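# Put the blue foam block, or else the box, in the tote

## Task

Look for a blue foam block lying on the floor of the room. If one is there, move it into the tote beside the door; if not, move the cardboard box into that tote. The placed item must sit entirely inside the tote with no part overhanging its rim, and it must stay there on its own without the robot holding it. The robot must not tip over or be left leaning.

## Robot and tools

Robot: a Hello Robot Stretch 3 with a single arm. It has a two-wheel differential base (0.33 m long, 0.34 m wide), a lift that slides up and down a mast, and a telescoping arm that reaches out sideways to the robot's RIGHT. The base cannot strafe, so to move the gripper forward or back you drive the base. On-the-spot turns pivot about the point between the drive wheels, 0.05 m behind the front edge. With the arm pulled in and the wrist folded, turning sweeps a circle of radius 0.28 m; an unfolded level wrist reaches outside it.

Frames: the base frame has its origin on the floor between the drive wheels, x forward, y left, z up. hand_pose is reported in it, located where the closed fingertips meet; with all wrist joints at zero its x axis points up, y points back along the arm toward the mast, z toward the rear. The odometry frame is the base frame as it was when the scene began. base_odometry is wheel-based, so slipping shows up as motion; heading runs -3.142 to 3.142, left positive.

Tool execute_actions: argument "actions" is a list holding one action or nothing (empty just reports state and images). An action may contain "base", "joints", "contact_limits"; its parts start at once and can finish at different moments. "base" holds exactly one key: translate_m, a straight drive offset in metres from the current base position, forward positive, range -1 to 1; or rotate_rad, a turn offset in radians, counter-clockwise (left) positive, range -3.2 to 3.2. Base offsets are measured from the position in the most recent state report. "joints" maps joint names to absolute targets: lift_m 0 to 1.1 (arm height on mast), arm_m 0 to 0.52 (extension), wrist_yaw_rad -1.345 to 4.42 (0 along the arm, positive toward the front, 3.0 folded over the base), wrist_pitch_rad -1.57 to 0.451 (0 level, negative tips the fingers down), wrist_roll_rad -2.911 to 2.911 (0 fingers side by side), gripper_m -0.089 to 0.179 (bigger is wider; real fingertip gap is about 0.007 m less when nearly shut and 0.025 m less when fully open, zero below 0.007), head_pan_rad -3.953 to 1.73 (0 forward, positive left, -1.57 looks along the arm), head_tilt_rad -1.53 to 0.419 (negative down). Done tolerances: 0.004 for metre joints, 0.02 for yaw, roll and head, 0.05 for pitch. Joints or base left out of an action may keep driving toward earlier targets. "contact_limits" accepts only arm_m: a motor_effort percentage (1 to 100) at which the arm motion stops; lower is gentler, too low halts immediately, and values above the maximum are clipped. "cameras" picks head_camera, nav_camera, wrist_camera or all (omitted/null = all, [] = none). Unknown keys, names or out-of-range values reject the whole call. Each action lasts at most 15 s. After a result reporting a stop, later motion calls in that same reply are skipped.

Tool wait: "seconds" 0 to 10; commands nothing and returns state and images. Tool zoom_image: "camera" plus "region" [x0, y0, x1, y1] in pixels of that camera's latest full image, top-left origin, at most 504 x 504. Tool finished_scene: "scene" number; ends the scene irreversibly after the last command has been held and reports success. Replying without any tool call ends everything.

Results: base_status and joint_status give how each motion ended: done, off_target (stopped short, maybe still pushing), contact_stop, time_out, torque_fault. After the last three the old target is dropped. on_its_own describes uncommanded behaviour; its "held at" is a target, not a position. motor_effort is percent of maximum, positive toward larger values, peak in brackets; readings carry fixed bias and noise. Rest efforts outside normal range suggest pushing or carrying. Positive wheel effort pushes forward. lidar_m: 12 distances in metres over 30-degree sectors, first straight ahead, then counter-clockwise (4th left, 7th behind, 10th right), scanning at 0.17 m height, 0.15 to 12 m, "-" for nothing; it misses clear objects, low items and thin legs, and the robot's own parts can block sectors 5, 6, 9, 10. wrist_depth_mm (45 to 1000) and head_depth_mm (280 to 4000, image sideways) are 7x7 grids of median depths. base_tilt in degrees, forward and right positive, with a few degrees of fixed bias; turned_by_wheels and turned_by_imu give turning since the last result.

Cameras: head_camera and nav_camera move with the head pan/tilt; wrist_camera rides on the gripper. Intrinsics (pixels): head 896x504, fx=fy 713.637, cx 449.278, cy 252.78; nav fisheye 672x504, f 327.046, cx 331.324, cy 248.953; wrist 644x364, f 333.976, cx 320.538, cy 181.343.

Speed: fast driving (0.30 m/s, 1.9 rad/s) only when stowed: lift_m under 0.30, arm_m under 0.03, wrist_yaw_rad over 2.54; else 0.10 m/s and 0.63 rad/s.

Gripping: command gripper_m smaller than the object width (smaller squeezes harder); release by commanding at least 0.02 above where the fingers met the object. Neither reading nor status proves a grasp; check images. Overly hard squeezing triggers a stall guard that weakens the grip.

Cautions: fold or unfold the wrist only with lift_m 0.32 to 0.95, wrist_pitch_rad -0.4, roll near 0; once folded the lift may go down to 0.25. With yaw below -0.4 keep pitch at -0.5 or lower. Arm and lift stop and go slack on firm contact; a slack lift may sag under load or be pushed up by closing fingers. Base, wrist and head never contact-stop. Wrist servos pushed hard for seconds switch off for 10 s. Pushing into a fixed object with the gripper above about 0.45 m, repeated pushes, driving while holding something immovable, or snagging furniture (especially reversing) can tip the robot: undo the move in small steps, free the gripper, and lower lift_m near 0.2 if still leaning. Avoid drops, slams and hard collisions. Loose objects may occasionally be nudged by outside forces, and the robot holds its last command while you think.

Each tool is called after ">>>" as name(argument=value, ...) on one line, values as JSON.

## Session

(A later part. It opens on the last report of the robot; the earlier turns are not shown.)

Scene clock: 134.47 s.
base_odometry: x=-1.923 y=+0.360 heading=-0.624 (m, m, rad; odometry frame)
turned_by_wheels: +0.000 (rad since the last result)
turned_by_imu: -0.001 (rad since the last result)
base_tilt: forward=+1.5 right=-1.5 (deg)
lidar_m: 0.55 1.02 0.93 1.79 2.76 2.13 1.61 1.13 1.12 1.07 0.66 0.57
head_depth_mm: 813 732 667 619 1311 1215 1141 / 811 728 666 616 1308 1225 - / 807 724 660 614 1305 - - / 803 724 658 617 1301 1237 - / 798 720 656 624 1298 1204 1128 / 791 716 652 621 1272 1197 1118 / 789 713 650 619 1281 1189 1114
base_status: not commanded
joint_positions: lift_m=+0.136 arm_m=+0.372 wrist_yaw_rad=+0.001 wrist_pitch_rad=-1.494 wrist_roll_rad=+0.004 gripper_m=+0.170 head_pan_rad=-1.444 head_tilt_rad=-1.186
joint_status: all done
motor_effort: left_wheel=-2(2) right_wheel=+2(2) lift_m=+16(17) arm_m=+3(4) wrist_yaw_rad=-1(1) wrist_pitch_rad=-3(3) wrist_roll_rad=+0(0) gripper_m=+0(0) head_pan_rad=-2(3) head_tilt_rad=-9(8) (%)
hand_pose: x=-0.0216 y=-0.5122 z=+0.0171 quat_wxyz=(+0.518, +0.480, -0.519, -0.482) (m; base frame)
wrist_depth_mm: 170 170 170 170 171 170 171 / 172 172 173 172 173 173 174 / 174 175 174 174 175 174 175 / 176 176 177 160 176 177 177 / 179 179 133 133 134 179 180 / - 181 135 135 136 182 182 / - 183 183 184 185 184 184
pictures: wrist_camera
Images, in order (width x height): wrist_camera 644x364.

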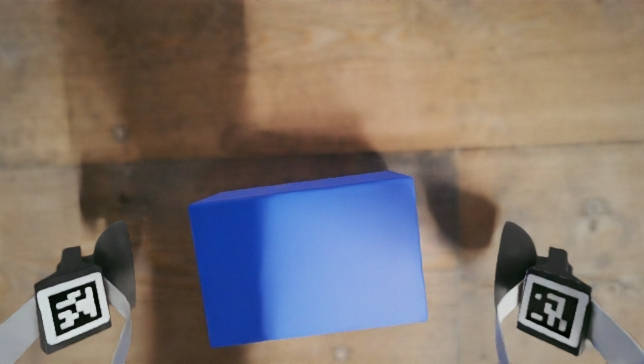

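>>> execute_actions(actions=[{"joints": {"lift_m": 0.126, "gripper_m": 0.06}}], cameras=["wrist_camera"])

Scene clock: 142.27 s.
base_odometry: x=-1.923 y=+0.360 heading=-0.624 (m, m, rad; odometry frame)
turned_by_wheels: +0.000 (rad since the last result)
turned_by_imu: -0.001 (rad since the last result)
base_tilt: forward=+1.4 right=-1.8 (deg)
lidar_m: 0.55 1.02 0.93 1.79 2.76 2.13 1.61 1.13 1.13 1.07 0.66 0.57
head_depth_mm: 823 738 671 620 1317 1218 1133 / 813 733 667 623 1310 1227 - / 813 731 665 618 1300 - - / 809 728 662 621 1302 1241 - / 804 724 658 627 1293 1202 1129 / 799 721 656 625 1279 1201 1117 / 797 718 654 1347 1289 1192 1110
base_status: not commanded
joint_positions: lift_m=+0.127 arm_m=+0.372 wrist_yaw_rad=+0.001 wrist_pitch_rad=-1.505 wrist_roll_rad=+0.004 gripper_m=+0.061 head_pan_rad=-1.444 head_tilt_rad=-1.186
joint_status: all done
motor_effort: left_wheel=-1(2) right_wheel=+1(2) lift_m=+8(17) arm_m=+2(3) wrist_yaw_rad=-2(1) wrist_pitch_rad=+3(3) wrist_roll_rad=+0(0) gripper_m=-23(100) head_pan_rad=-2(3) head_tilt_rad=-9(8) (%)
hand_pose: x=-0.0216 y=-0.5096 z=+0.0085 quat_wxyz=(+0.516, +0.483, -0.517, -0.484) (m; base frame)
wrist_depth_mm: 167 167 168 168 167 167 167 / 170 170 169 169 170 169 169 / 172 172 172 172 171 172 171 / 174 174 173 150 173 174 174 / 177 176 130 130 130 176 176 / 179 - 132 132 132 178 178 / 181 182 157 180 181 181 180
pictures: wrist_camera
Images, in order (width x height): wrist_camera 644x364.

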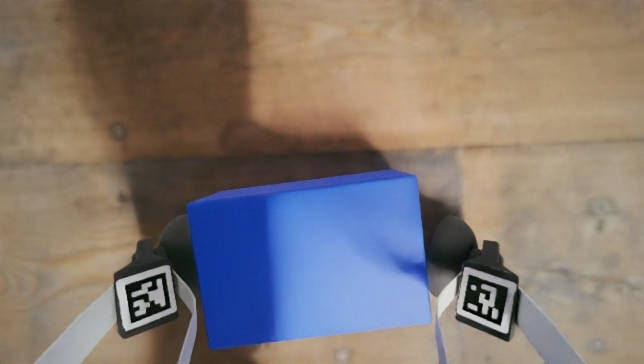

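>>> execute_actions(actions=[{"joints": {"lift_m": 0.137, "gripper_m": 0.04}}], cameras=["wrist_camera"])

Scene clock: 146.57 s.
base_odometry: x=-1.923 y=+0.360 heading=-0.624 (m, m, rad; odometry frame)
turned_by_wheels: +0.000 (rad since the last result)
turned_by_imu: -0.003 (rad since the last result)
base_tilt: forward=+1.5 right=-1.5 (deg)
lidar_m: 0.55 1.02 0.93 1.77 2.75 2.14 1.61 1.12 1.13 1.07 0.66 0.57
head_depth_mm: 812 731 667 618 1307 1216 1140 / 808 728 664 616 1300 1230 - / 805 726 659 614 1298 - - / 801 722 656 617 1293 1241 - / 795 720 654 623 1287 1198 1131 / 791 717 653 620 1270 1204 1120 / 788 712 648 619 1277 1190 1115
base_status: not commanded
joint_positions: lift_m=+0.136 arm_m=+0.372 wrist_yaw_rad=+0.001 wrist_pitch_rad=-1.502 wrist_roll_rad=+0.004 gripper_m=+0.046 head_pan_rad=-1.444 head_tilt_rad=-1.187
joint_status: gripper_m off_target (ended at +0.046, target +0.040); the others done
on_its_own: gripper_m is held at +0.046, not at your +0.040, by its stall guard, which is still easing
motor_effort: left_wheel=-1(6) right_wheel=+1(6) lift_m=+55(55) arm_m=+2(3) wrist_yaw_rad=-2(1) wrist_pitch_rad=+1(3) wrist_roll_rad=+0(0) gripper_m=-4(100) head_pan_rad=-3(3) head_tilt_rad=-7(9) (%)
hand_pose: x=-0.0216 y=-0.5104 z=+0.0177 quat_wxyz=(+0.516, +0.482, -0.517, -0.483) (m; base frame)
wrist_depth_mm: 170 170 170 170 170 170 170 / 172 172 172 173 172 173 173 / 175 175 174 175 175 176 176 / 176 177 176 154 176 178 178 / 179 179 125 125 125 179 181 / 183 182 126 126 127 183 183 / 184 185 128 128 186 186 186
pictures: wrist_camera
Images, in order (width x height): wrist_camera 644x364.

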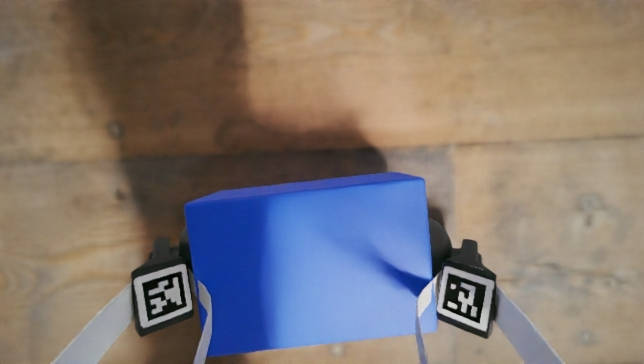

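>>> execute_actions(actions=[{"joints": {"lift_m": 0.2, "gripper_m": 0.055}}], cameras=["wrist_camera"])

Scene clock: 151.17 s.
base_odometry: x=-1.923 y=+0.360 heading=-0.624 (m, m, rad; odometry frame)
turned_by_wheels: +0.000 (rad since the last result)
turned_by_imu: -0.001 (rad since the last result)
base_tilt: forward=+1.6 right=-1.4 (deg)
lidar_m: 0.55 1.02 0.93 1.77 2.76 2.13 1.60 1.13 1.12 1.07 0.66 0.57
head_depth_mm: 812 732 665 617 1312 1222 1141 / 807 730 664 617 1306 1222 - / 804 724 662 620 1307 - - / 801 723 659 618 1291 1240 - / 796 718 655 621 1291 1203 1124 / 792 715 652 619 1271 1199 1114 / 788 709 650 618 1286 1188 1115
base_status: not commanded
joint_positions: lift_m=+0.199 arm_m=+0.372 wrist_yaw_rad=+0.001 wrist_pitch_rad=-1.502 wrist_roll_rad=+0.004 gripper_m=+0.056 head_pan_rad=-1.444 head_tilt_rad=-1.187
joint_status: all done
motor_effort: left_wheel=-2(1) right_wheel=+1(1) lift_m=+55(56) arm_m=+2(2) wrist_yaw_rad=-1(0) wrist_pitch_rad=+1(1) wrist_roll_rad=+0(0) gripper_m=-18(27) head_pan_rad=-2(2) head_tilt_rad=-7(7) (%)
hand_pose: x=-0.0216 y=-0.5104 z=+0.0807 quat_wxyz=(+0.516, +0.482, -0.517, -0.483) (m; base frame)
wrist_depth_mm: 230 231 231 230 231 231 233 / 233 234 233 234 235 235 235 / 236 238 238 238 238 237 239 / 241 240 239 154 239 242 242 / 244 243 125 125 125 245 245 / 247 247 126 127 127 250 249 / 251 252 128 128 251 252 251
pictures: wrist_camera
Images, in order (width x height): wrist_camera 644x364.

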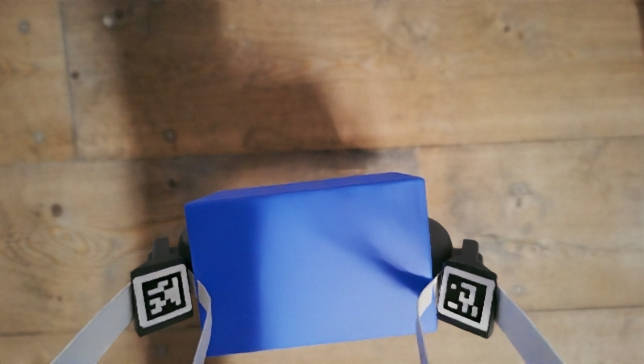

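>>> execute_actions(actions=[{"joints": {"lift_m": 0.34, "arm_m": 0.0, "wrist_pitch_rad": -0.4}}], cameras=["wrist_camera"])

>>> execute_actions(actions=[{"joints": {"wrist_yaw_rad": 2.85, "head_pan_rad": 0.0, "head_tilt_rad": -0.8}, "base": {"rotate_rad": 0.9}}], cameras=["wrist_camera", "nav_camera"])

Scene clock: 160.77 s.
base_odometry: x=-1.923 y=+0.360 heading=-0.624 (m, m, rad; odometry frame)
turned_by_wheels: +0.000 (rad since the last result)
turned_by_imu: -0.001 (rad since the last result)
base_tilt: forward=+1.6 right=-1.5 (deg)
lidar_m: 0.55 1.01 0.93 1.77 2.76 2.14 1.61 1.12 1.13 1.07 0.66 0.57
head_depth_mm: 814 733 665 619 1307 1214 1145 / 808 729 663 619 1307 1224 - / 805 725 660 621 1294 - - / 800 722 658 618 1294 - - / 797 722 654 623 1287 1204 1122 / 791 712 652 620 1266 1194 1116 / 789 712 648 618 1283 1194 1119
base_status: not commanded
joint_positions: lift_m=+0.339 arm_m=+0.000 wrist_yaw_rad=+0.001 wrist_pitch_rad=-0.425 wrist_roll_rad=+0.004 gripper_m=+0.056 head_pan_rad=-1.444 head_tilt_rad=-1.187
joint_status: all done
motor_effort: left_wheel=-2(1) right_wheel=+1(1) lift_m=+55(55) arm_m=-4(5) wrist_yaw_rad=-1(1) wrist_pitch_rad=+14(15) wrist_roll_rad=+0(0) gripper_m=-18(18) head_pan_rad=-2(2) head_tilt_rad=-8(8) (%)
hand_pose: x=-0.0212 y=-0.3688 z=+0.3503 quat_wxyz=(+0.690, +0.150, -0.692, -0.149) (m; base frame)
wrist_depth_mm: 721 737 741 754 777 792 800 / 395 813 837 840 868 860 875 / 400 894 896 912 919 920 936 / 422 806 871 155 832 873 861 / 634 582 125 125 125 691 700 / 568 516 126 126 127 564 586 / 493 490 128 128 472 493 503
pictures: wrist_camera
Images, in order (width x height): wrist_camera 644x364.

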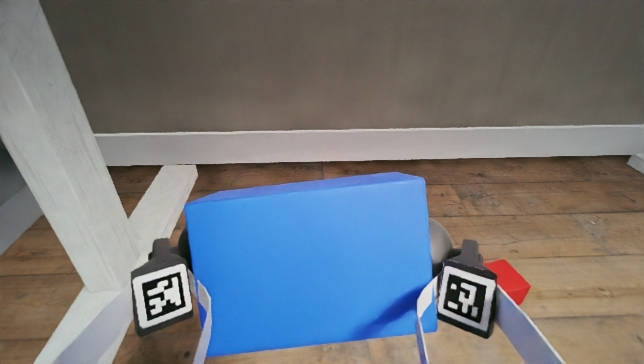

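Scene clock: 163.20 s.
base_odometry: x=-1.923 y=+0.360 heading=+0.276 (m, m, rad; odometry frame)
turned_by_wheels: +0.900 (rad since the last result)
turned_by_imu: +0.914 (rad since the last result)
base_tilt: forward=+1.6 right=-1.5 (deg)
lidar_m: 0.93 1.78 2.69 2.26 2.03 1.13 1.13 1.07 0.66 1.11 0.55 1.00
head_depth_mm: 977 711 1194 1114 936 1253 1142 / 972 705 1296 1109 955 1289 1179 / 924 761 1268 1102 1428 1307 1200 / 865 981 1157 1130 1480 1344 1194 / 821 932 1068 1250 1477 1349 1194 / 951 1661 1365 1745 1569 1351 1185 / 1147 1703 1954 1787 1543 1338 1181
base_status: done
joint_positions: lift_m=+0.339 arm_m=+0.000 wrist_yaw_rad=+2.847 wrist_pitch_rad=-0.425 wrist_roll_rad=+0.004 gripper_m=+0.056 head_pan_rad=-0.007 head_tilt_rad=-0.804
joint_status: all done
motor_effort: left_wheel=-3(9) right_wheel=+3(6) lift_m=+55(55) arm_m=-4(4) wrist_yaw_rad=+3(3) wrist_pitch_rad=+14(14) wrist_roll_rad=+0(1) gripper_m=-18(18) head_pan_rad=+1(29) head_tilt_rad=+2(30) (%)
hand_pose: x=+0.0436 y=+0.0687 z=+0.3504 quat_wxyz=(+0.249, +0.707, +0.046, +0.661) (m; base frame)
wrist_depth_mm: - - - - - - - / - - - - - - - / - - - - - - - / - 859 854 155 837 870 869 / 693 726 125 125 125 712 712 / 584 - 126 126 126 582 577 / 503 - 127 128 476 494 506
pictures: nav_camera (sideways: a quarter turn counterclockwise sets it upright), wrist_camera
Images, in order (width x height): nav_camera 672x504, wrist_camera 644x364.

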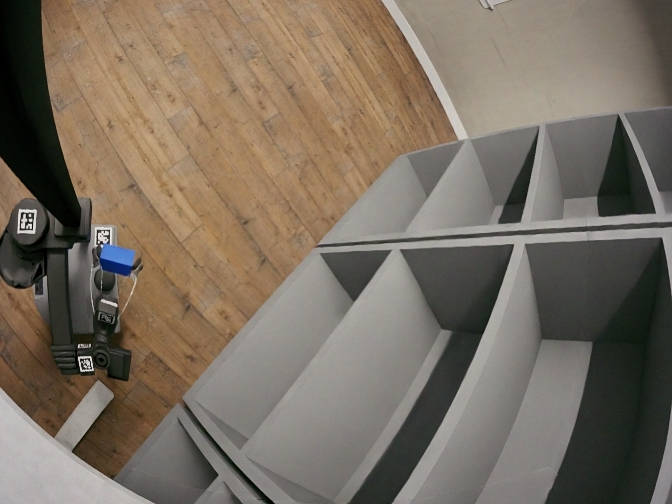

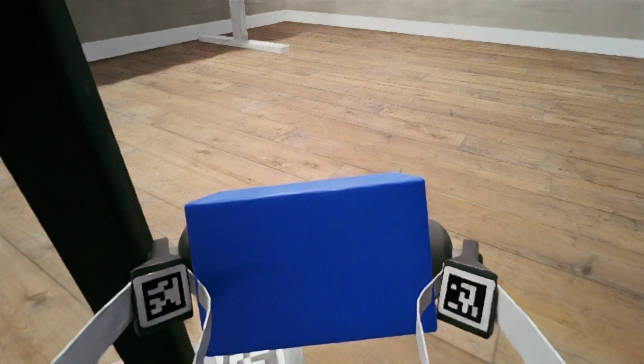

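>>> execute_actions(actions=[{"joints": {"lift_m": 0.29}, "base": {"rotate_rad": 0.62}}], cameras=[])

>>> execute_actions(actions=[{"base": {"translate_m": 1.0}}], cameras=["nav_camera"])

Scene clock: 173.70 s.
base_odometry: x=-1.923 y=+0.360 heading=+0.895 (m, m, rad; odometry frame)
turned_by_wheels: +0.620 (rad since the last result)
turned_by_imu: +0.627 (rad since the last result)
base_tilt: forward=+1.6 right=-1.4 (deg)
lidar_m: 1.78 2.73 2.17 1.61 1.12 1.15 1.07 0.66 1.06 0.55 1.01 0.93
head_depth_mm: 1558 1703 1459 1763 1392 1356 1207 / 2418 1759 2013 1843 1590 1380 1206 / 2471 2779 2347 1907 1583 1363 1201 / 2464 2744 2336 1895 1580 1360 1197 / 2419 2714 2289 1881 1572 1349 1191 / 2407 2645 2291 1851 1564 1342 1184 / 2382 2658 2258 1833 1546 1335 1176
base_status: done
joint_positions: lift_m=+0.291 arm_m=+0.000 wrist_yaw_rad=+2.847 wrist_pitch_rad=-0.425 wrist_roll_rad=+0.004 gripper_m=+0.056 head_pan_rad=-0.007 head_tilt_rad=-0.803
joint_status: all done
motor_effort: left_wheel=-2(11) right_wheel=+2(7) lift_m=+16(50) arm_m=-3(3) wrist_yaw_rad=+2(2) wrist_pitch_rad=+14(14) wrist_roll_rad=+0(0) gripper_m=-19(18) head_pan_rad=+2(2) head_tilt_rad=+2(2) (%)
hand_pose: x=+0.0436 y=+0.0687 z=+0.3019 quat_wxyz=(+0.249, +0.707, +0.046, +0.661) (m; base frame)
wrist_depth_mm: - - - - - - - / - - - - - - - / - - - - - - - / - 756 765 155 736 785 784 / 618 642 124 125 126 624 628 / 519 - 126 126 127 525 529 / 459 - 128 128 427 440 455
pictures: none
No camera images: the call's "cameras" was empty. Leave "cameras" out to get every camera's image.

Scene clock: 178.73 s.
base_odometry: x=-1.298 y=+1.141 heading=+0.895 (m, m, rad; odometry frame)
turned_by_wheels: +0.000 (rad since the last result)
turned_by_imu: +0.003 (rad since the last result)
base_tilt: forward=+1.5 right=-1.4 (deg)
lidar_m: 1.69 1.72 1.79 1.83 2.16 1.93 1.61 1.17 0.47 0.47 0.91 0.83
head_depth_mm: 1564 1763 2036 1919 1189 1305 1171 / 1549 1741 2028 1900 1585 1345 1206 / 1532 1730 1989 1902 1586 1362 1196 / 1516 1703 1985 1885 1578 1352 1190 / 1500 1703 1950 1876 1570 1348 1193 / 1490 1680 1937 1855 1558 1345 1185 / 1466 1681 1912 1845 1556 1338 1183
base_status: done
joint_positions: lift_m=+0.291 arm_m=+0.000 wrist_yaw_rad=+2.848 wrist_pitch_rad=-0.425 wrist_roll_rad=+0.004 gripper_m=+0.056 head_pan_rad=-0.007 head_tilt_rad=-0.803
joint_status: not commanded
motor_effort: left_wheel=-3(6) right_wheel=+2(7) lift_m=+17(17) arm_m=-4(3) wrist_yaw_rad=+2(2) wrist_pitch_rad=+14(14) wrist_roll_rad=+0(0) gripper_m=-18(19) head_pan_rad=+2(2) head_tilt_rad=+2(1) (%)
hand_pose: x=+0.0435 y=+0.0687 z=+0.3019 quat_wxyz=(+0.249, +0.707, +0.046, +0.661) (m; base frame)
wrist_depth_mm: - - - - - - - / - - - - - - - / - - 999 - 988 997 - / - 775 763 156 732 783 775 / 612 648 125 125 125 623 628 / 521 - 126 126 127 522 527 / 462 - 128 128 431 439 453
pictures: nav_camera (sideways: a quarter turn counterclockwise sets it upright)
Images, in order (width x height): nav_camera 672x504.

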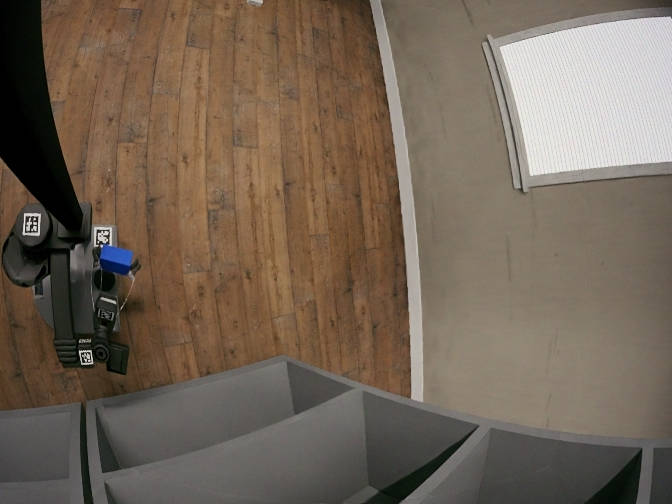

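>>> execute_actions(actions=[{"base": {"translate_m": 1.0}}], cameras=[])

>>> execute_actions(actions=[{"base": {"rotate_rad": -1.3}, "joints": {"head_tilt_rad": -0.7}}], cameras=["nav_camera", "head_camera"])

Scene clock: 190.17 s.
base_odometry: x=-0.673 y=+1.921 heading=+0.895 (m, m, rad; odometry frame)
turned_by_wheels: +0.000 (rad since the last result)
turned_by_imu: +0.003 (rad since the last result)
base_tilt: forward=+1.5 right=-1.5 (deg)
lidar_m: 0.69 0.70 0.90 2.02 1.79 2.34 2.11 1.20 0.44 0.78 1.09 0.74
head_depth_mm: 608 690 796 939 1139 1329 1213 / 602 681 786 928 1127 1330 1210 / 598 677 776 917 1113 1322 1204 / 593 670 769 902 1100 1310 1193 / 588 665 762 894 1077 1298 1191 / 584 659 754 885 1064 1269 1183 / 580 652 745 873 1053 1268 1178
base_status: done
joint_positions: lift_m=+0.291 arm_m=+0.000 wrist_yaw_rad=+2.848 wrist_pitch_rad=-0.425 wrist_roll_rad=+0.004 gripper_m=+0.056 head_pan_rad=-0.007 head_tilt_rad=-0.802
joint_status: not commanded
motor_effort: left_wheel=-3(8) right_wheel=+2(7) lift_m=+17(17) arm_m=-4(4) wrist_yaw_rad=+2(2) wrist_pitch_rad=+14(14) wrist_roll_rad=+0(0) gripper_m=-18(18) head_pan_rad=+1(2) head_tilt_rad=+1(2) (%)
hand_pose: x=+0.0435 y=+0.0687 z=+0.3019 quat_wxyz=(+0.249, +0.707, +0.046, +0.661) (m; base frame)
wrist_depth_mm: - - - - - 757 597 / - - - - - 800 624 / - 985 - - - 822 629 / - 772 772 155 737 747 642 / 603 645 125 125 125 629 607 / 519 - 126 127 127 528 522 / 465 - 128 128 429 439 455
pictures: none
No camera images: the call's "cameras" was empty. Leave "cameras" out to get every camera's image.

Scene clock: 192.27 s.
base_odometry: x=-0.673 y=+1.921 heading=-0.405 (m, m, rad; odometry frame)
turned_by_wheels: -1.300 (rad since the last result)
turned_by_imu: -1.315 (rad since the last result)
base_tilt: forward=+1.6 right=-1.5 (deg)
lidar_m: 1.58 0.84 0.70 0.69 0.77 1.23 1.78 2.34 2.85 1.19 0.44 0.47
head_depth_mm: 2187 2403 2632 2160 1742 1150 1038 / 2222 2432 2638 2176 1745 1464 1261 / 2248 2472 2664 2151 1739 1453 1255 / 2286 2531 2702 2128 1716 1450 1243 / 2264 2517 2613 2102 1713 1437 1241 / 1716 1819 1984 2020 1700 1423 1230 / 1363 1427 1551 1666 1644 1420 1227
base_status: done
joint_positions: lift_m=+0.291 arm_m=+0.000 wrist_yaw_rad=+2.848 wrist_pitch_rad=-0.425 wrist_roll_rad=+0.004 gripper_m=+0.056 head_pan_rad=-0.007 head_tilt_rad=-0.704
joint_status: all done
motor_effort: left_wheel=+1(11) right_wheel=-1(5) lift_m=+17(17) arm_m=-4(4) wrist_yaw_rad=+2(1) wrist_pitch_rad=+14(14) wrist_roll_rad=+0(0) gripper_m=-19(19) head_pan_rad=+2(2) head_tilt_rad=+2(12) (%)
hand_pose: x=+0.0435 y=+0.0687 z=+0.3019 quat_wxyz=(+0.249, +0.707, +0.046, +0.661) (m; base frame)
wrist_depth_mm: - 651 670 689 714 732 751 / - 701 746 745 774 806 845 / - 776 785 817 840 879 906 / - 765 788 156 735 780 772 / 604 656 125 125 125 640 625 / 519 - 126 127 127 535 527 / 462 - 127 128 427 438 453
pictures: head_camera (sideways: a quarter turn clockwise sets it upright), nav_camera (sideways: a quarter turn counterclockwise sets it upright)
Images, in order (width x height): head_camera 896x504, nav_camera 672x504.

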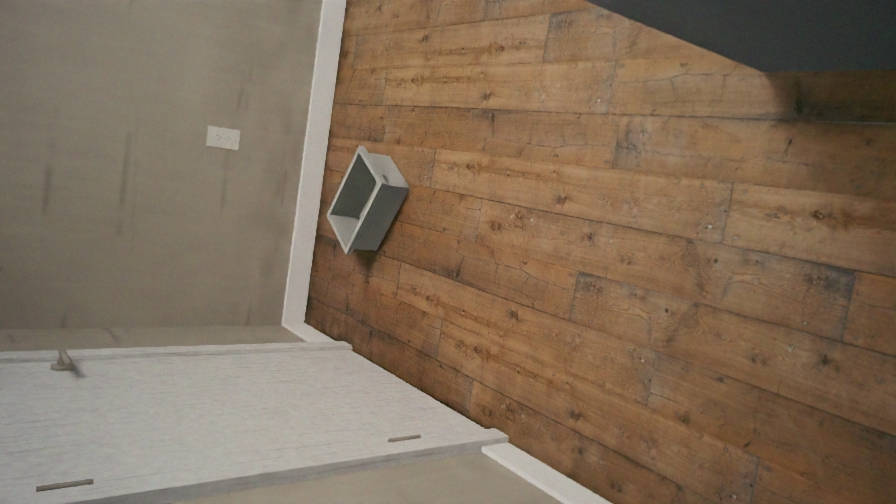

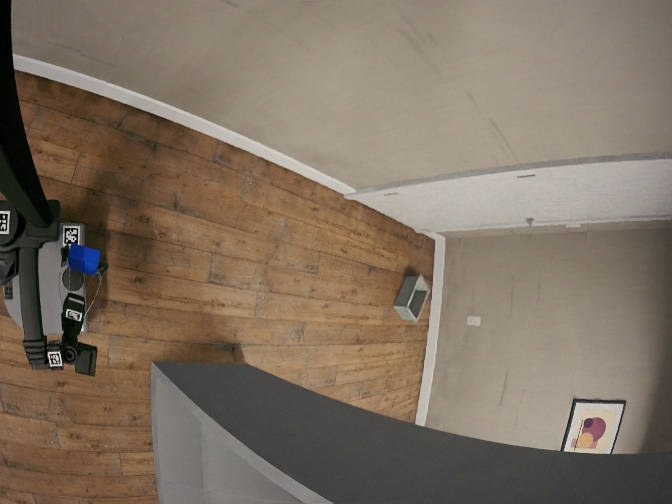

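>>> execute_actions(actions=[{"base": {"translate_m": 1.0}}], cameras=[])

>>> execute_actions(actions=[{"base": {"translate_m": 0.55}, "joints": {"head_tilt_rad": -1.1, "head_pan_rad": -0.3}}], cameras=["nav_camera", "head_camera"])

Scene clock: 210.97 s.
base_odometry: x=+0.246 y=+1.527 heading=-0.405 (m, m, rad; odometry frame)
turned_by_wheels: +0.000 (rad since the last result)
turned_by_imu: +0.003 (rad since the last result)
base_tilt: forward=+1.5 right=-1.5 (deg)
lidar_m: 1.14 0.58 0.51 0.51 0.57 0.91 2.79 0.55 0.49 2.95 1.88 1.56
head_depth_mm: 1305 1446 1597 1822 1756 1478 1262 / 1332 1475 1643 1869 1754 1456 1264 / 1352 1490 1660 1901 1675 1449 1245 / 1371 1518 1719 1916 1673 1441 1244 / 1404 1544 1744 1957 1707 1437 1244 / 1274 1366 1446 1514 1608 1423 1235 / 977 1032 1101 1179 1257 1330 1224
base_status: done
joint_positions: lift_m=+0.291 arm_m=+0.000 wrist_yaw_rad=+2.848 wrist_pitch_rad=-0.425 wrist_roll_rad=+0.004 gripper_m=+0.056 head_pan_rad=-0.007 head_tilt_rad=-0.704
joint_status: not commanded
motor_effort: left_wheel=+0(12) right_wheel=+0(4) lift_m=+17(16) arm_m=-3(4) wrist_yaw_rad=+1(2) wrist_pitch_rad=+14(14) wrist_roll_rad=+0(1) gripper_m=-18(18) head_pan_rad=+2(2) head_tilt_rad=+3(4) (%)
hand_pose: x=+0.0435 y=+0.0687 z=+0.3019 quat_wxyz=(+0.249, +0.707, +0.046, +0.661) (m; base frame)
wrist_depth_mm: - 495 502 515 530 524 549 / - 527 545 560 583 578 593 / - 575 596 606 638 637 664 / - 620 634 156 674 703 716 / 607 637 124 125 126 629 629 / 516 - 126 127 127 524 525 / 463 - 128 128 425 438 453
pictures: none
No camera images: the call's "cameras" was empty. Leave "cameras" out to get every camera's image.

Scene clock: 214.47 s.
base_odometry: x=+0.752 y=+1.311 heading=-0.405 (m, m, rad; odometry frame)
turned_by_wheels: +0.000 (rad since the last result)
turned_by_imu: +0.002 (rad since the last result)
base_tilt: forward=+1.5 right=-1.5 (deg)
lidar_m: 0.95 0.47 0.39 0.39 0.42 0.73 1.29 0.91 1.29 2.34 1.23 1.01
head_depth_mm: 1038 1246 1558 1504 1349 1235 1139 / 1035 1239 1543 1500 1351 1233 1163 / 1023 1220 1522 1487 1327 1225 1155 / 1009 1209 1491 1489 1314 1220 1149 / 1000 1193 1481 1475 1323 1214 1125 / 994 1179 1457 1470 1327 1212 1117 / 987 1175 1439 1459 1325 1215 1111
base_status: done
joint_positions: lift_m=+0.291 arm_m=+0.000 wrist_yaw_rad=+2.848 wrist_pitch_rad=-0.425 wrist_roll_rad=+0.004 gripper_m=+0.056 head_pan_rad=-0.293 head_tilt_rad=-1.087
joint_status: all done
motor_effort: left_wheel=+0(10) right_wheel=+0(5) lift_m=+17(16) arm_m=-3(4) wrist_yaw_rad=+2(1) wrist_pitch_rad=+14(14) wrist_roll_rad=+0(1) gripper_m=-19(19) head_pan_rad=-3(17) head_tilt_rad=-8(36) (%)
hand_pose: x=+0.0434 y=+0.0687 z=+0.3019 quat_wxyz=(+0.249, +0.707, +0.046, +0.661) (m; base frame)
wrist_depth_mm: - 378 394 403 415 428 438 / - 406 419 441 452 467 486 / - 444 461 478 499 511 531 / - 484 500 155 530 569 598 / 534 524 124 125 125 613 637 / 519 - 126 127 127 522 523 / 461 - 128 128 426 435 453
pictures: head_camera (sideways: a quarter turn clockwise sets it upright), nav_camera (sideways: a quarter turn counterclockwise sets it upright)
Images, in order (width x height): head_camera 896x504, nav_camera 672x504.

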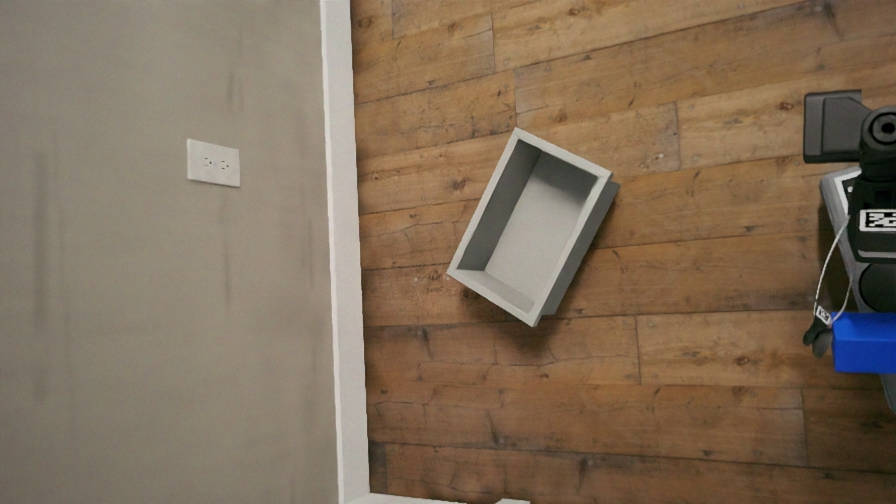

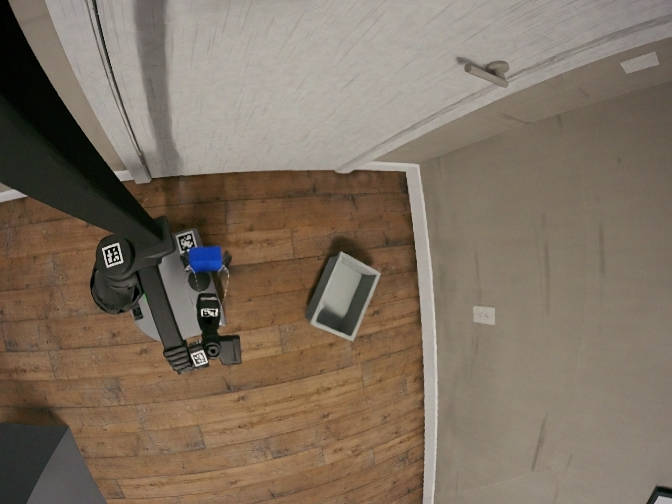

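>>> execute_actions(actions=[{"base": {"rotate_rad": 0.4}, "joints": {"lift_m": 0.36}}], cameras=[])

>>> execute_actions(actions=[{"base": {"rotate_rad": 0.82}, "joints": {"wrist_yaw_rad": 0.0, "arm_m": 0.15, "lift_m": 0.4, "head_pan_rad": -1.57, "head_tilt_rad": -1.1}}], cameras=["head_camera"])

>>> execute_actions(actions=[{"joints": {"wrist_pitch_rad": -1.5, "arm_m": 0.36, "wrist_roll_rad": 0.45}}], cameras=["head_camera", "wrist_camera"])

Scene clock: 230.97 s.
base_odometry: x=+0.752 y=+1.311 heading=-0.005 (m, m, rad; odometry frame)
turned_by_wheels: +0.400 (rad since the last result)
turned_by_imu: +0.405 (rad since the last result)
base_tilt: forward=+1.5 right=-1.4 (deg)
lidar_m: 0.52 0.40 0.39 0.41 0.62 2.11 0.91 1.10 3.05 1.35 1.03 1.01
head_depth_mm: 953 1121 1340 1510 1319 1237 1130 / 983 1153 1406 1501 1334 1213 1162 / 1019 1203 1475 1482 1311 1221 1154 / 1053 1253 1541 1479 1338 1221 1146 / 1038 1210 1451 1451 1343 1224 1112 / 837 895 1010 1195 1302 1216 1112 / 642 730 814 917 1051 1176 1115
base_status: done
joint_positions: lift_m=+0.359 arm_m=+0.000 wrist_yaw_rad=+2.848 wrist_pitch_rad=-0.424 wrist_roll_rad=+0.004 gripper_m=+0.056 head_pan_rad=-0.293 head_tilt_rad=-1.087
joint_status: all done
motor_effort: left_wheel=-3(10) right_wheel=+2(8) lift_m=+55(58) arm_m=-4(4) wrist_yaw_rad=+2(1) wrist_pitch_rad=+14(14) wrist_roll_rad=+0(1) gripper_m=-19(18) head_pan_rad=-2(3) head_tilt_rad=-8(8) (%)
hand_pose: x=+0.0435 y=+0.0688 z=+0.3705 quat_wxyz=(+0.249, +0.707, +0.046, +0.661) (m; base frame)
wrist_depth_mm: - 502 437 410 382 355 330 / - 552 498 443 413 383 357 / - 607 552 490 446 409 381 / - 670 592 155 466 443 412 / 715 711 125 125 125 485 444 / 609 - 126 126 127 524 492 / 519 - 128 128 495 508 514
pictures: none
No camera images: the call's "cameras" was empty. Leave "cameras" out to get every camera's image.

Scene clock: 233.40 s.
base_odometry: x=+0.752 y=+1.311 heading=+0.815 (m, m, rad; odometry frame)
turned_by_wheels: +0.820 (rad since the last result)
turned_by_imu: +0.832 (rad since the last result)
base_tilt: forward=+1.5 right=-1.5 (deg)
lidar_m: 0.39 0.39 0.51 1.00 0.95 0.91 1.77 1.74 1.11 1.01 0.67 0.43
head_depth_mm: 1063 1290 1590 1508 1353 1239 1141 / 1051 1260 1559 1502 1357 1237 1152 / 1034 1238 1554 1490 - 1240 - / 1022 1223 1517 1498 1297 1231 - / 1011 1203 1491 1472 1313 1219 1122 / 995 1187 1457 1465 1331 1216 1117 / 982 1164 1440 1461 1328 1211 1117
base_status: done
joint_positions: lift_m=+0.399 arm_m=+0.150 wrist_yaw_rad=+0.003 wrist_pitch_rad=-0.424 wrist_roll_rad=+0.004 gripper_m=+0.056 head_pan_rad=-1.563 head_tilt_rad=-1.087
joint_status: all done
motor_effort: left_wheel=-3(8) right_wheel=+2(5) lift_m=+55(55) arm_m=+4(1) wrist_yaw_rad=-2(4) wrist_pitch_rad=+14(14) wrist_roll_rad=+0(1) gripper_m=-19(18) head_pan_rad=-3(28) head_tilt_rad=-7(7) (%)
hand_pose: x=-0.0209 y=-0.5183 z=+0.4105 quat_wxyz=(+0.690, +0.150, -0.692, -0.148) (m; base frame)
wrist_depth_mm: 521 542 564 582 608 636 666 / 565 583 603 637 664 684 737 / 606 627 668 690 729 781 819 / 660 692 707 155 776 845 890 / 715 731 125 125 125 792 797 / 638 680 126 127 127 674 656 / 566 554 128 128 430 554 569
pictures: head_camera (sideways: a quarter turn clockwise sets it upright)
Images, in order (width x height): head_camera 896x504.

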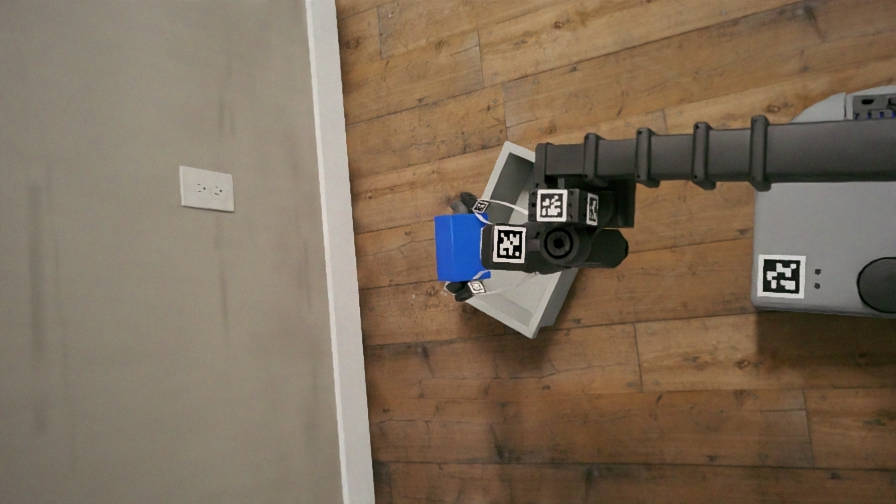

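Scene clock: 236.20 s.
base_odometry: x=+0.752 y=+1.311 heading=+0.815 (m, m, rad; odometry frame)
turned_by_wheels: +0.000 (rad since the last result)
turned_by_imu: +0.000 (rad since the last result)
base_tilt: forward=+1.6 right=-1.4 (deg)
lidar_m: 0.39 0.39 0.51 1.00 0.95 0.91 1.77 1.74 1.11 1.01 0.67 0.43
head_depth_mm: 1068 1287 1588 1503 1357 1243 1138 / 1053 1268 1554 1493 1351 1227 1147 / 1040 1241 1524 - 1346 1235 - / 1021 1222 1516 1427 1304 1232 - / 1008 1200 1489 1473 1321 1219 1125 / 997 1187 1471 1467 1332 1215 1114 / 984 1166 1431 1462 1314 1203 1112
base_status: not commanded
joint_positions: lift_m=+0.399 arm_m=+0.360 wrist_yaw_rad=+0.001 wrist_pitch_rad=-1.493 wrist_roll_rad=+0.445 gripper_m=+0.056 head_pan_rad=-1.563 head_tilt_rad=-1.087
joint_status: all done
motor_effort: left_wheel=-3(2) right_wheel=+2(2) lift_m=+54(55) arm_m=+3(2) wrist_yaw_rad=-2(2) wrist_pitch_rad=-4(14) wrist_roll_rad=+1(2) gripper_m=-19(18) head_pan_rad=-3(3) head_tilt_rad=-8(8) (%)
hand_pose: x=-0.0217 y=-0.5004 z=+0.2806 quat_wxyz=(+0.392, +0.363, -0.620, -0.574) (m; base frame)
wrist_depth_mm: 434 430 427 330 338 420 422 / 437 441 400 431 427 425 428 / 451 441 433 438 432 436 426 / 452 451 381 154 384 436 435 / 459 455 124 125 125 450 447 / 468 461 126 126 127 450 448 / 473 472 128 128 464 458 457
pictures: head_camera (sideways: a quarter turn clockwise sets it upright), wrist_camera
Images, in order (width x height): head_camera 896x504, wrist_camera 644x364.

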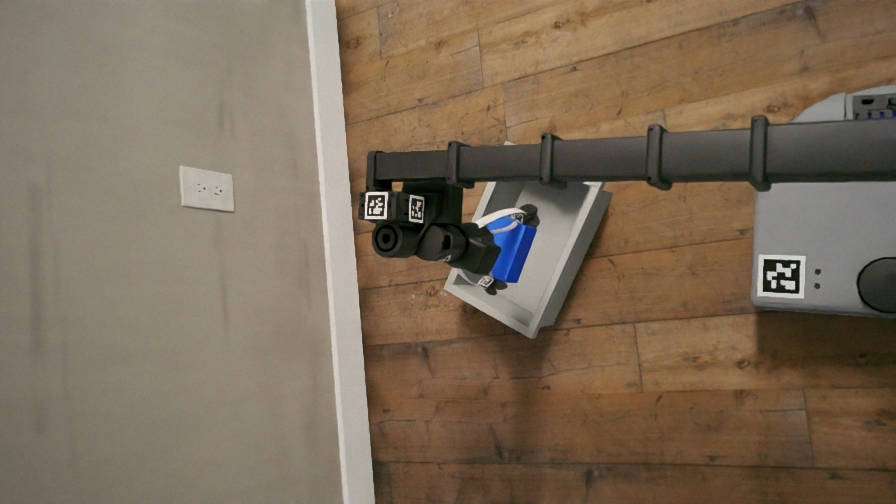

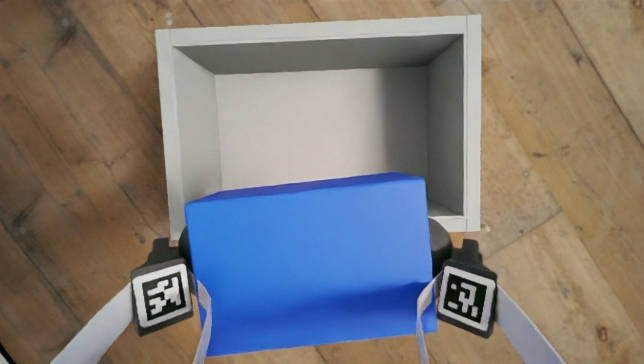

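>>> execute_actions(actions=[{"base": {"translate_m": -0.028}, "joints": {"arm_m": 0.418, "lift_m": 0.28}}], cameras=["head_camera", "wrist_camera"])

Scene clock: 245.70 s.
base_odometry: x=+0.733 y=+1.290 heading=+0.815 (m, m, rad; odometry frame)
turned_by_wheels: +0.000 (rad since the last result)
turned_by_imu: -0.001 (rad since the last result)
base_tilt: forward=+1.5 right=-1.4 (deg)
lidar_m: 0.42 0.42 0.54 1.07 0.90 0.89 1.76 1.75 1.12 0.52 0.72 0.46
head_depth_mm: 1073 1288 1590 1498 1353 1240 1138 / 1060 1267 1566 1501 1355 1232 1151 / 1045 1251 1558 1488 1359 1233 - / 1029 1226 1529 1483 1304 1233 - / 1013 1206 1498 1483 1312 1220 1120 / 1000 1184 1476 1463 1331 1213 1120 / 985 1177 1438 1460 1322 1207 1116
base_status: done
joint_positions: lift_m=+0.281 arm_m=+0.418 wrist_yaw_rad=+0.001 wrist_pitch_rad=-1.494 wrist_roll_rad=+0.445 gripper_m=+0.056 head_pan_rad=-1.563 head_tilt_rad=-1.087
joint_status: all done
motor_effort: left_wheel=-3(7) right_wheel=+2(4) lift_m=+16(50) arm_m=+3(3) wrist_yaw_rad=-1(2) wrist_pitch_rad=-3(4) wrist_roll_rad=+1(1) gripper_m=-18(18) head_pan_rad=-3(3) head_tilt_rad=-8(8) (%)
hand_pose: x=-0.0217 y=-0.5581 z=+0.1621 quat_wxyz=(+0.392, +0.363, -0.620, -0.575) (m; base frame)
wrist_depth_mm: 315 315 314 309 306 307 305 / 320 199 199 203 195 195 310 / 322 259 316 316 315 232 313 / 330 256 320 154 316 235 319 / 335 252 124 125 125 237 323 / 338 223 126 127 127 210 325 / 342 229 128 128 211 209 331
pictures: head_camera (sideways: a quarter turn clockwise sets it upright), wrist_camera
Images, in order (width x height): head_camera 896x504, wrist_camera 644x364.

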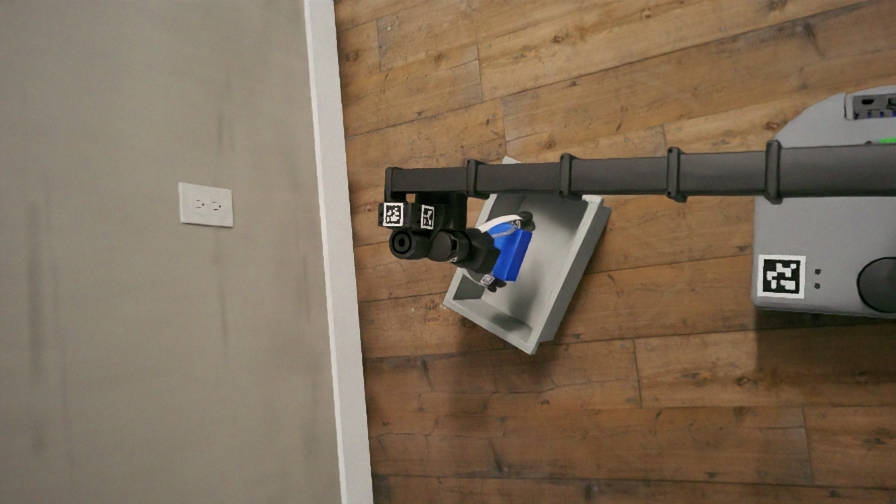

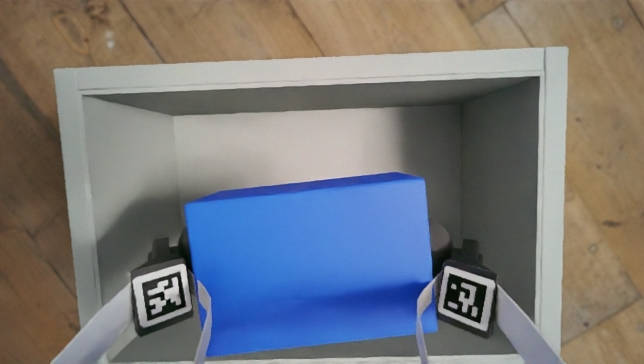

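>>> execute_actions(actions=[{"joints": {"lift_m": 0.144}}], cameras=["wrist_camera"])

>>> execute_actions(actions=[{"joints": {"gripper_m": 0.14}}], cameras=["wrist_camera"])

>>> execute_actions(actions=[{"joints": {"lift_m": 0.3}}], cameras=["wrist_camera", "head_camera"])

Scene clock: 254.13 s.
base_odometry: x=+0.733 y=+1.290 heading=+0.815 (m, m, rad; odometry frame)
turned_by_wheels: +0.000 (rad since the last result)
turned_by_imu: -0.001 (rad since the last result)
base_tilt: forward=+1.5 right=-1.5 (deg)
lidar_m: 0.42 0.42 0.54 1.07 0.90 0.89 1.76 1.75 1.12 1.01 0.72 0.46
head_depth_mm: 1070 1288 1603 1498 1351 1235 1139 / 1053 1271 1562 1492 1350 1233 1148 / 1040 1254 1542 1514 1347 1231 - / 1025 1224 1520 1504 1312 1234 - / 1011 1212 1491 1475 1314 1222 1120 / 1002 1192 1465 1468 1326 1213 1118 / 989 1172 1437 1452 1324 1213 1112
base_status: not commanded
joint_positions: lift_m=+0.145 arm_m=+0.418 wrist_yaw_rad=+0.001 wrist_pitch_rad=-1.494 wrist_roll_rad=+0.445 gripper_m=+0.056 head_pan_rad=-1.563 head_tilt_rad=-1.087
joint_status: all done
motor_effort: left_wheel=-3(3) right_wheel=+2(2) lift_m=+16(17) arm_m=+3(3) wrist_yaw_rad=-2(1) wrist_pitch_rad=-3(3) wrist_roll_rad=+1(1) gripper_m=-18(19) head_pan_rad=-2(2) head_tilt_rad=-8(8) (%)
hand_pose: x=-0.0217 y=-0.5581 z=+0.0261 quat_wxyz=(+0.392, +0.363, -0.620, -0.575) (m; base frame)
wrist_depth_mm: 102 100 102 105 108 111 115 / 160 163 171 177 177 176 152 / 183 182 181 180 179 177 154 / 183 185 183 154 181 181 154 / 184 188 125 125 125 183 156 / 184 190 126 127 127 185 156 / 178 193 128 128 190 189 157
pictures: wrist_camera
Images, in order (width x height): wrist_camera 644x364.

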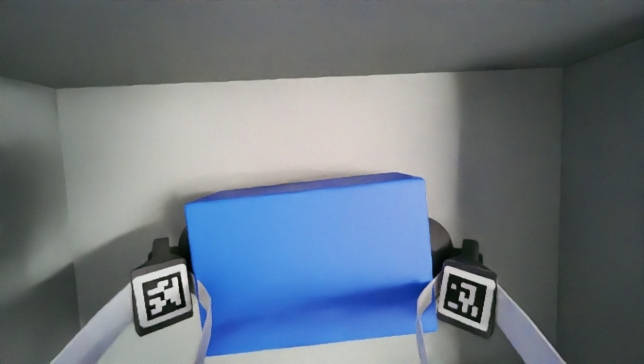

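Scene clock: 255.47 s.
base_odometry: x=+0.733 y=+1.290 heading=+0.815 (m, m, rad; odometry frame)
turned_by_wheels: +0.000 (rad since the last result)
turned_by_imu: +0.000 (rad since the last result)
base_tilt: forward=+1.5 right=-1.5 (deg)
lidar_m: 0.42 0.42 0.54 1.06 0.90 0.89 1.76 1.74 1.11 1.02 0.72 0.46
head_depth_mm: 1070 1297 1595 1498 1361 1237 1138 / 1058 1270 1568 1498 1352 1232 1153 / 1045 1245 1552 1510 1336 1237 - / 1026 1229 1535 1508 1303 1229 - / 1013 1212 1488 1472 1320 1221 1122 / 999 1188 1479 1468 1323 1210 1116 / 988 1170 1432 1465 1330 1214 1120
base_status: not commanded
joint_positions: lift_m=+0.145 arm_m=+0.418 wrist_yaw_rad=+0.001 wrist_pitch_rad=-1.494 wrist_roll_rad=+0.445 gripper_m=+0.140 head_pan_rad=-1.563 head_tilt_rad=-1.087
joint_status: all done
motor_effort: left_wheel=-3(3) right_wheel=+2(2) lift_m=+16(16) arm_m=+3(3) wrist_yaw_rad=-2(2) wrist_pitch_rad=-3(3) wrist_roll_rad=+1(1) gripper_m=+0(86) head_pan_rad=-3(3) head_tilt_rad=-8(8) (%)
hand_pose: x=-0.0217 y=-0.5581 z=+0.0261 quat_wxyz=(+0.392, +0.363, -0.620, -0.575) (m; base frame)
wrist_depth_mm: 102 100 102 105 108 111 114 / 160 163 171 178 177 176 152 / 182 183 182 180 179 179 153 / 183 185 183 175 181 181 154 / 185 187 140 139 139 183 155 / 180 - 142 141 140 - 157 / - 193 191 144 189 189 150
pictures: wrist_camera
Images, in order (width x height): wrist_camera 644x364.

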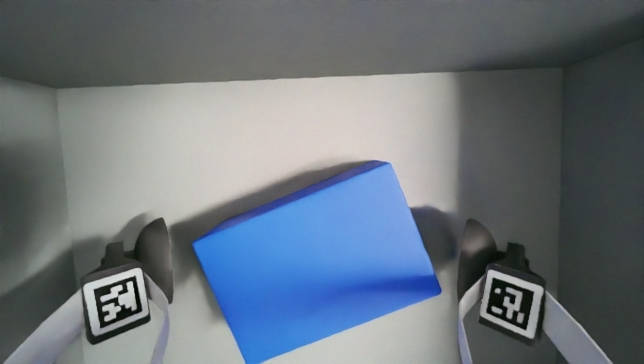

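Scene clock: 257.73 s.
base_odometry: x=+0.733 y=+1.290 heading=+0.815 (m, m, rad; odometry frame)
turned_by_wheels: +0.000 (rad since the last result)
turned_by_imu: +0.000 (rad since the last result)
base_tilt: forward=+1.6 right=-1.5 (deg)
lidar_m: 0.42 0.42 0.54 1.07 0.90 0.89 1.76 1.74 1.12 1.02 0.72 0.46
head_depth_mm: 1077 1297 1603 1501 1356 1237 1134 / 1052 1267 1571 1494 1344 1240 1151 / 1041 1258 1547 1460 1325 1231 - / 1029 1227 1520 1473 1324 1236 - / 1018 1204 1488 1478 1317 1213 1122 / 1004 1190 1470 1455 1332 1213 1124 / 993 1169 1439 1456 1325 1216 1112
base_status: not commanded
joint_positions: lift_m=+0.299 arm_m=+0.418 wrist_yaw_rad=+0.001 wrist_pitch_rad=-1.494 wrist_roll_rad=+0.445 gripper_m=+0.140 head_pan_rad=-1.563 head_tilt_rad=-1.087
joint_status: all done
motor_effort: left_wheel=-3(2) right_wheel=+2(2) lift_m=+54(56) arm_m=+3(3) wrist_yaw_rad=-2(2) wrist_pitch_rad=-3(3) wrist_roll_rad=+1(1) gripper_m=+0(0) head_pan_rad=-3(2) head_tilt_rad=-8(8) (%)
hand_pose: x=-0.0217 y=-0.5581 z=+0.1806 quat_wxyz=(+0.392, +0.363, -0.620, -0.575) (m; base frame)
wrist_depth_mm: 334 333 333 330 324 324 326 / 338 220 234 216 220 212 328 / 346 259 338 333 336 233 332 / 349 255 340 295 341 255 334 / 354 239 345 296 340 238 340 / 358 - 336 329 320 - 347 / 363 236 240 235 231 229 352
pictures: head_camera (sideways: a quarter turn clockwise sets it upright), wrist_camera
Images, in order (width x height): head_camera 896x504, wrist_camera 644x364.

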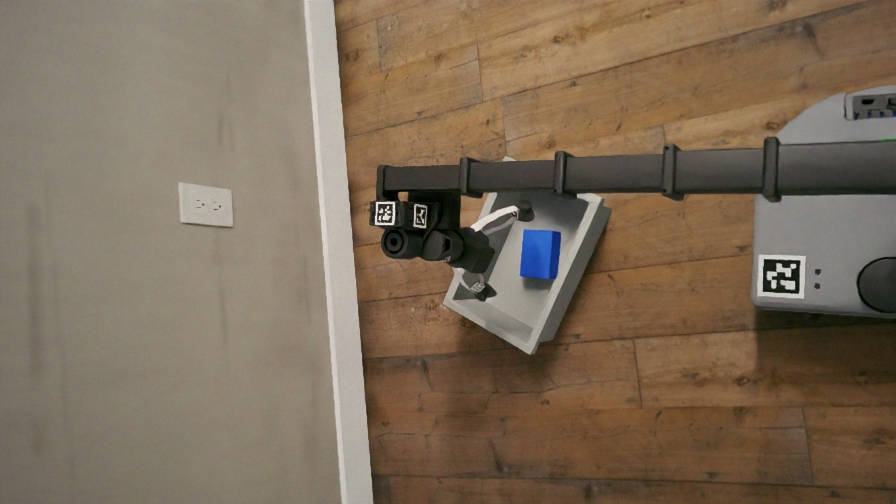

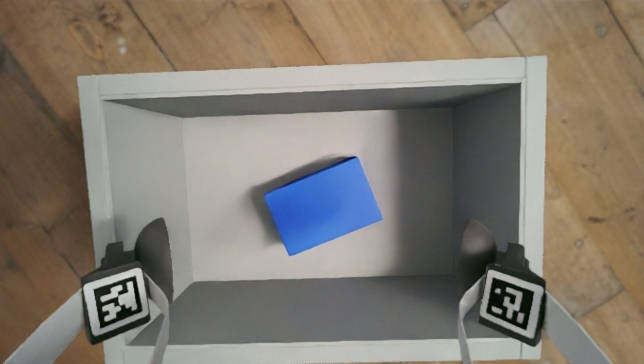

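>>> finished_scene(scene=1)

The scene is finished: the task was done.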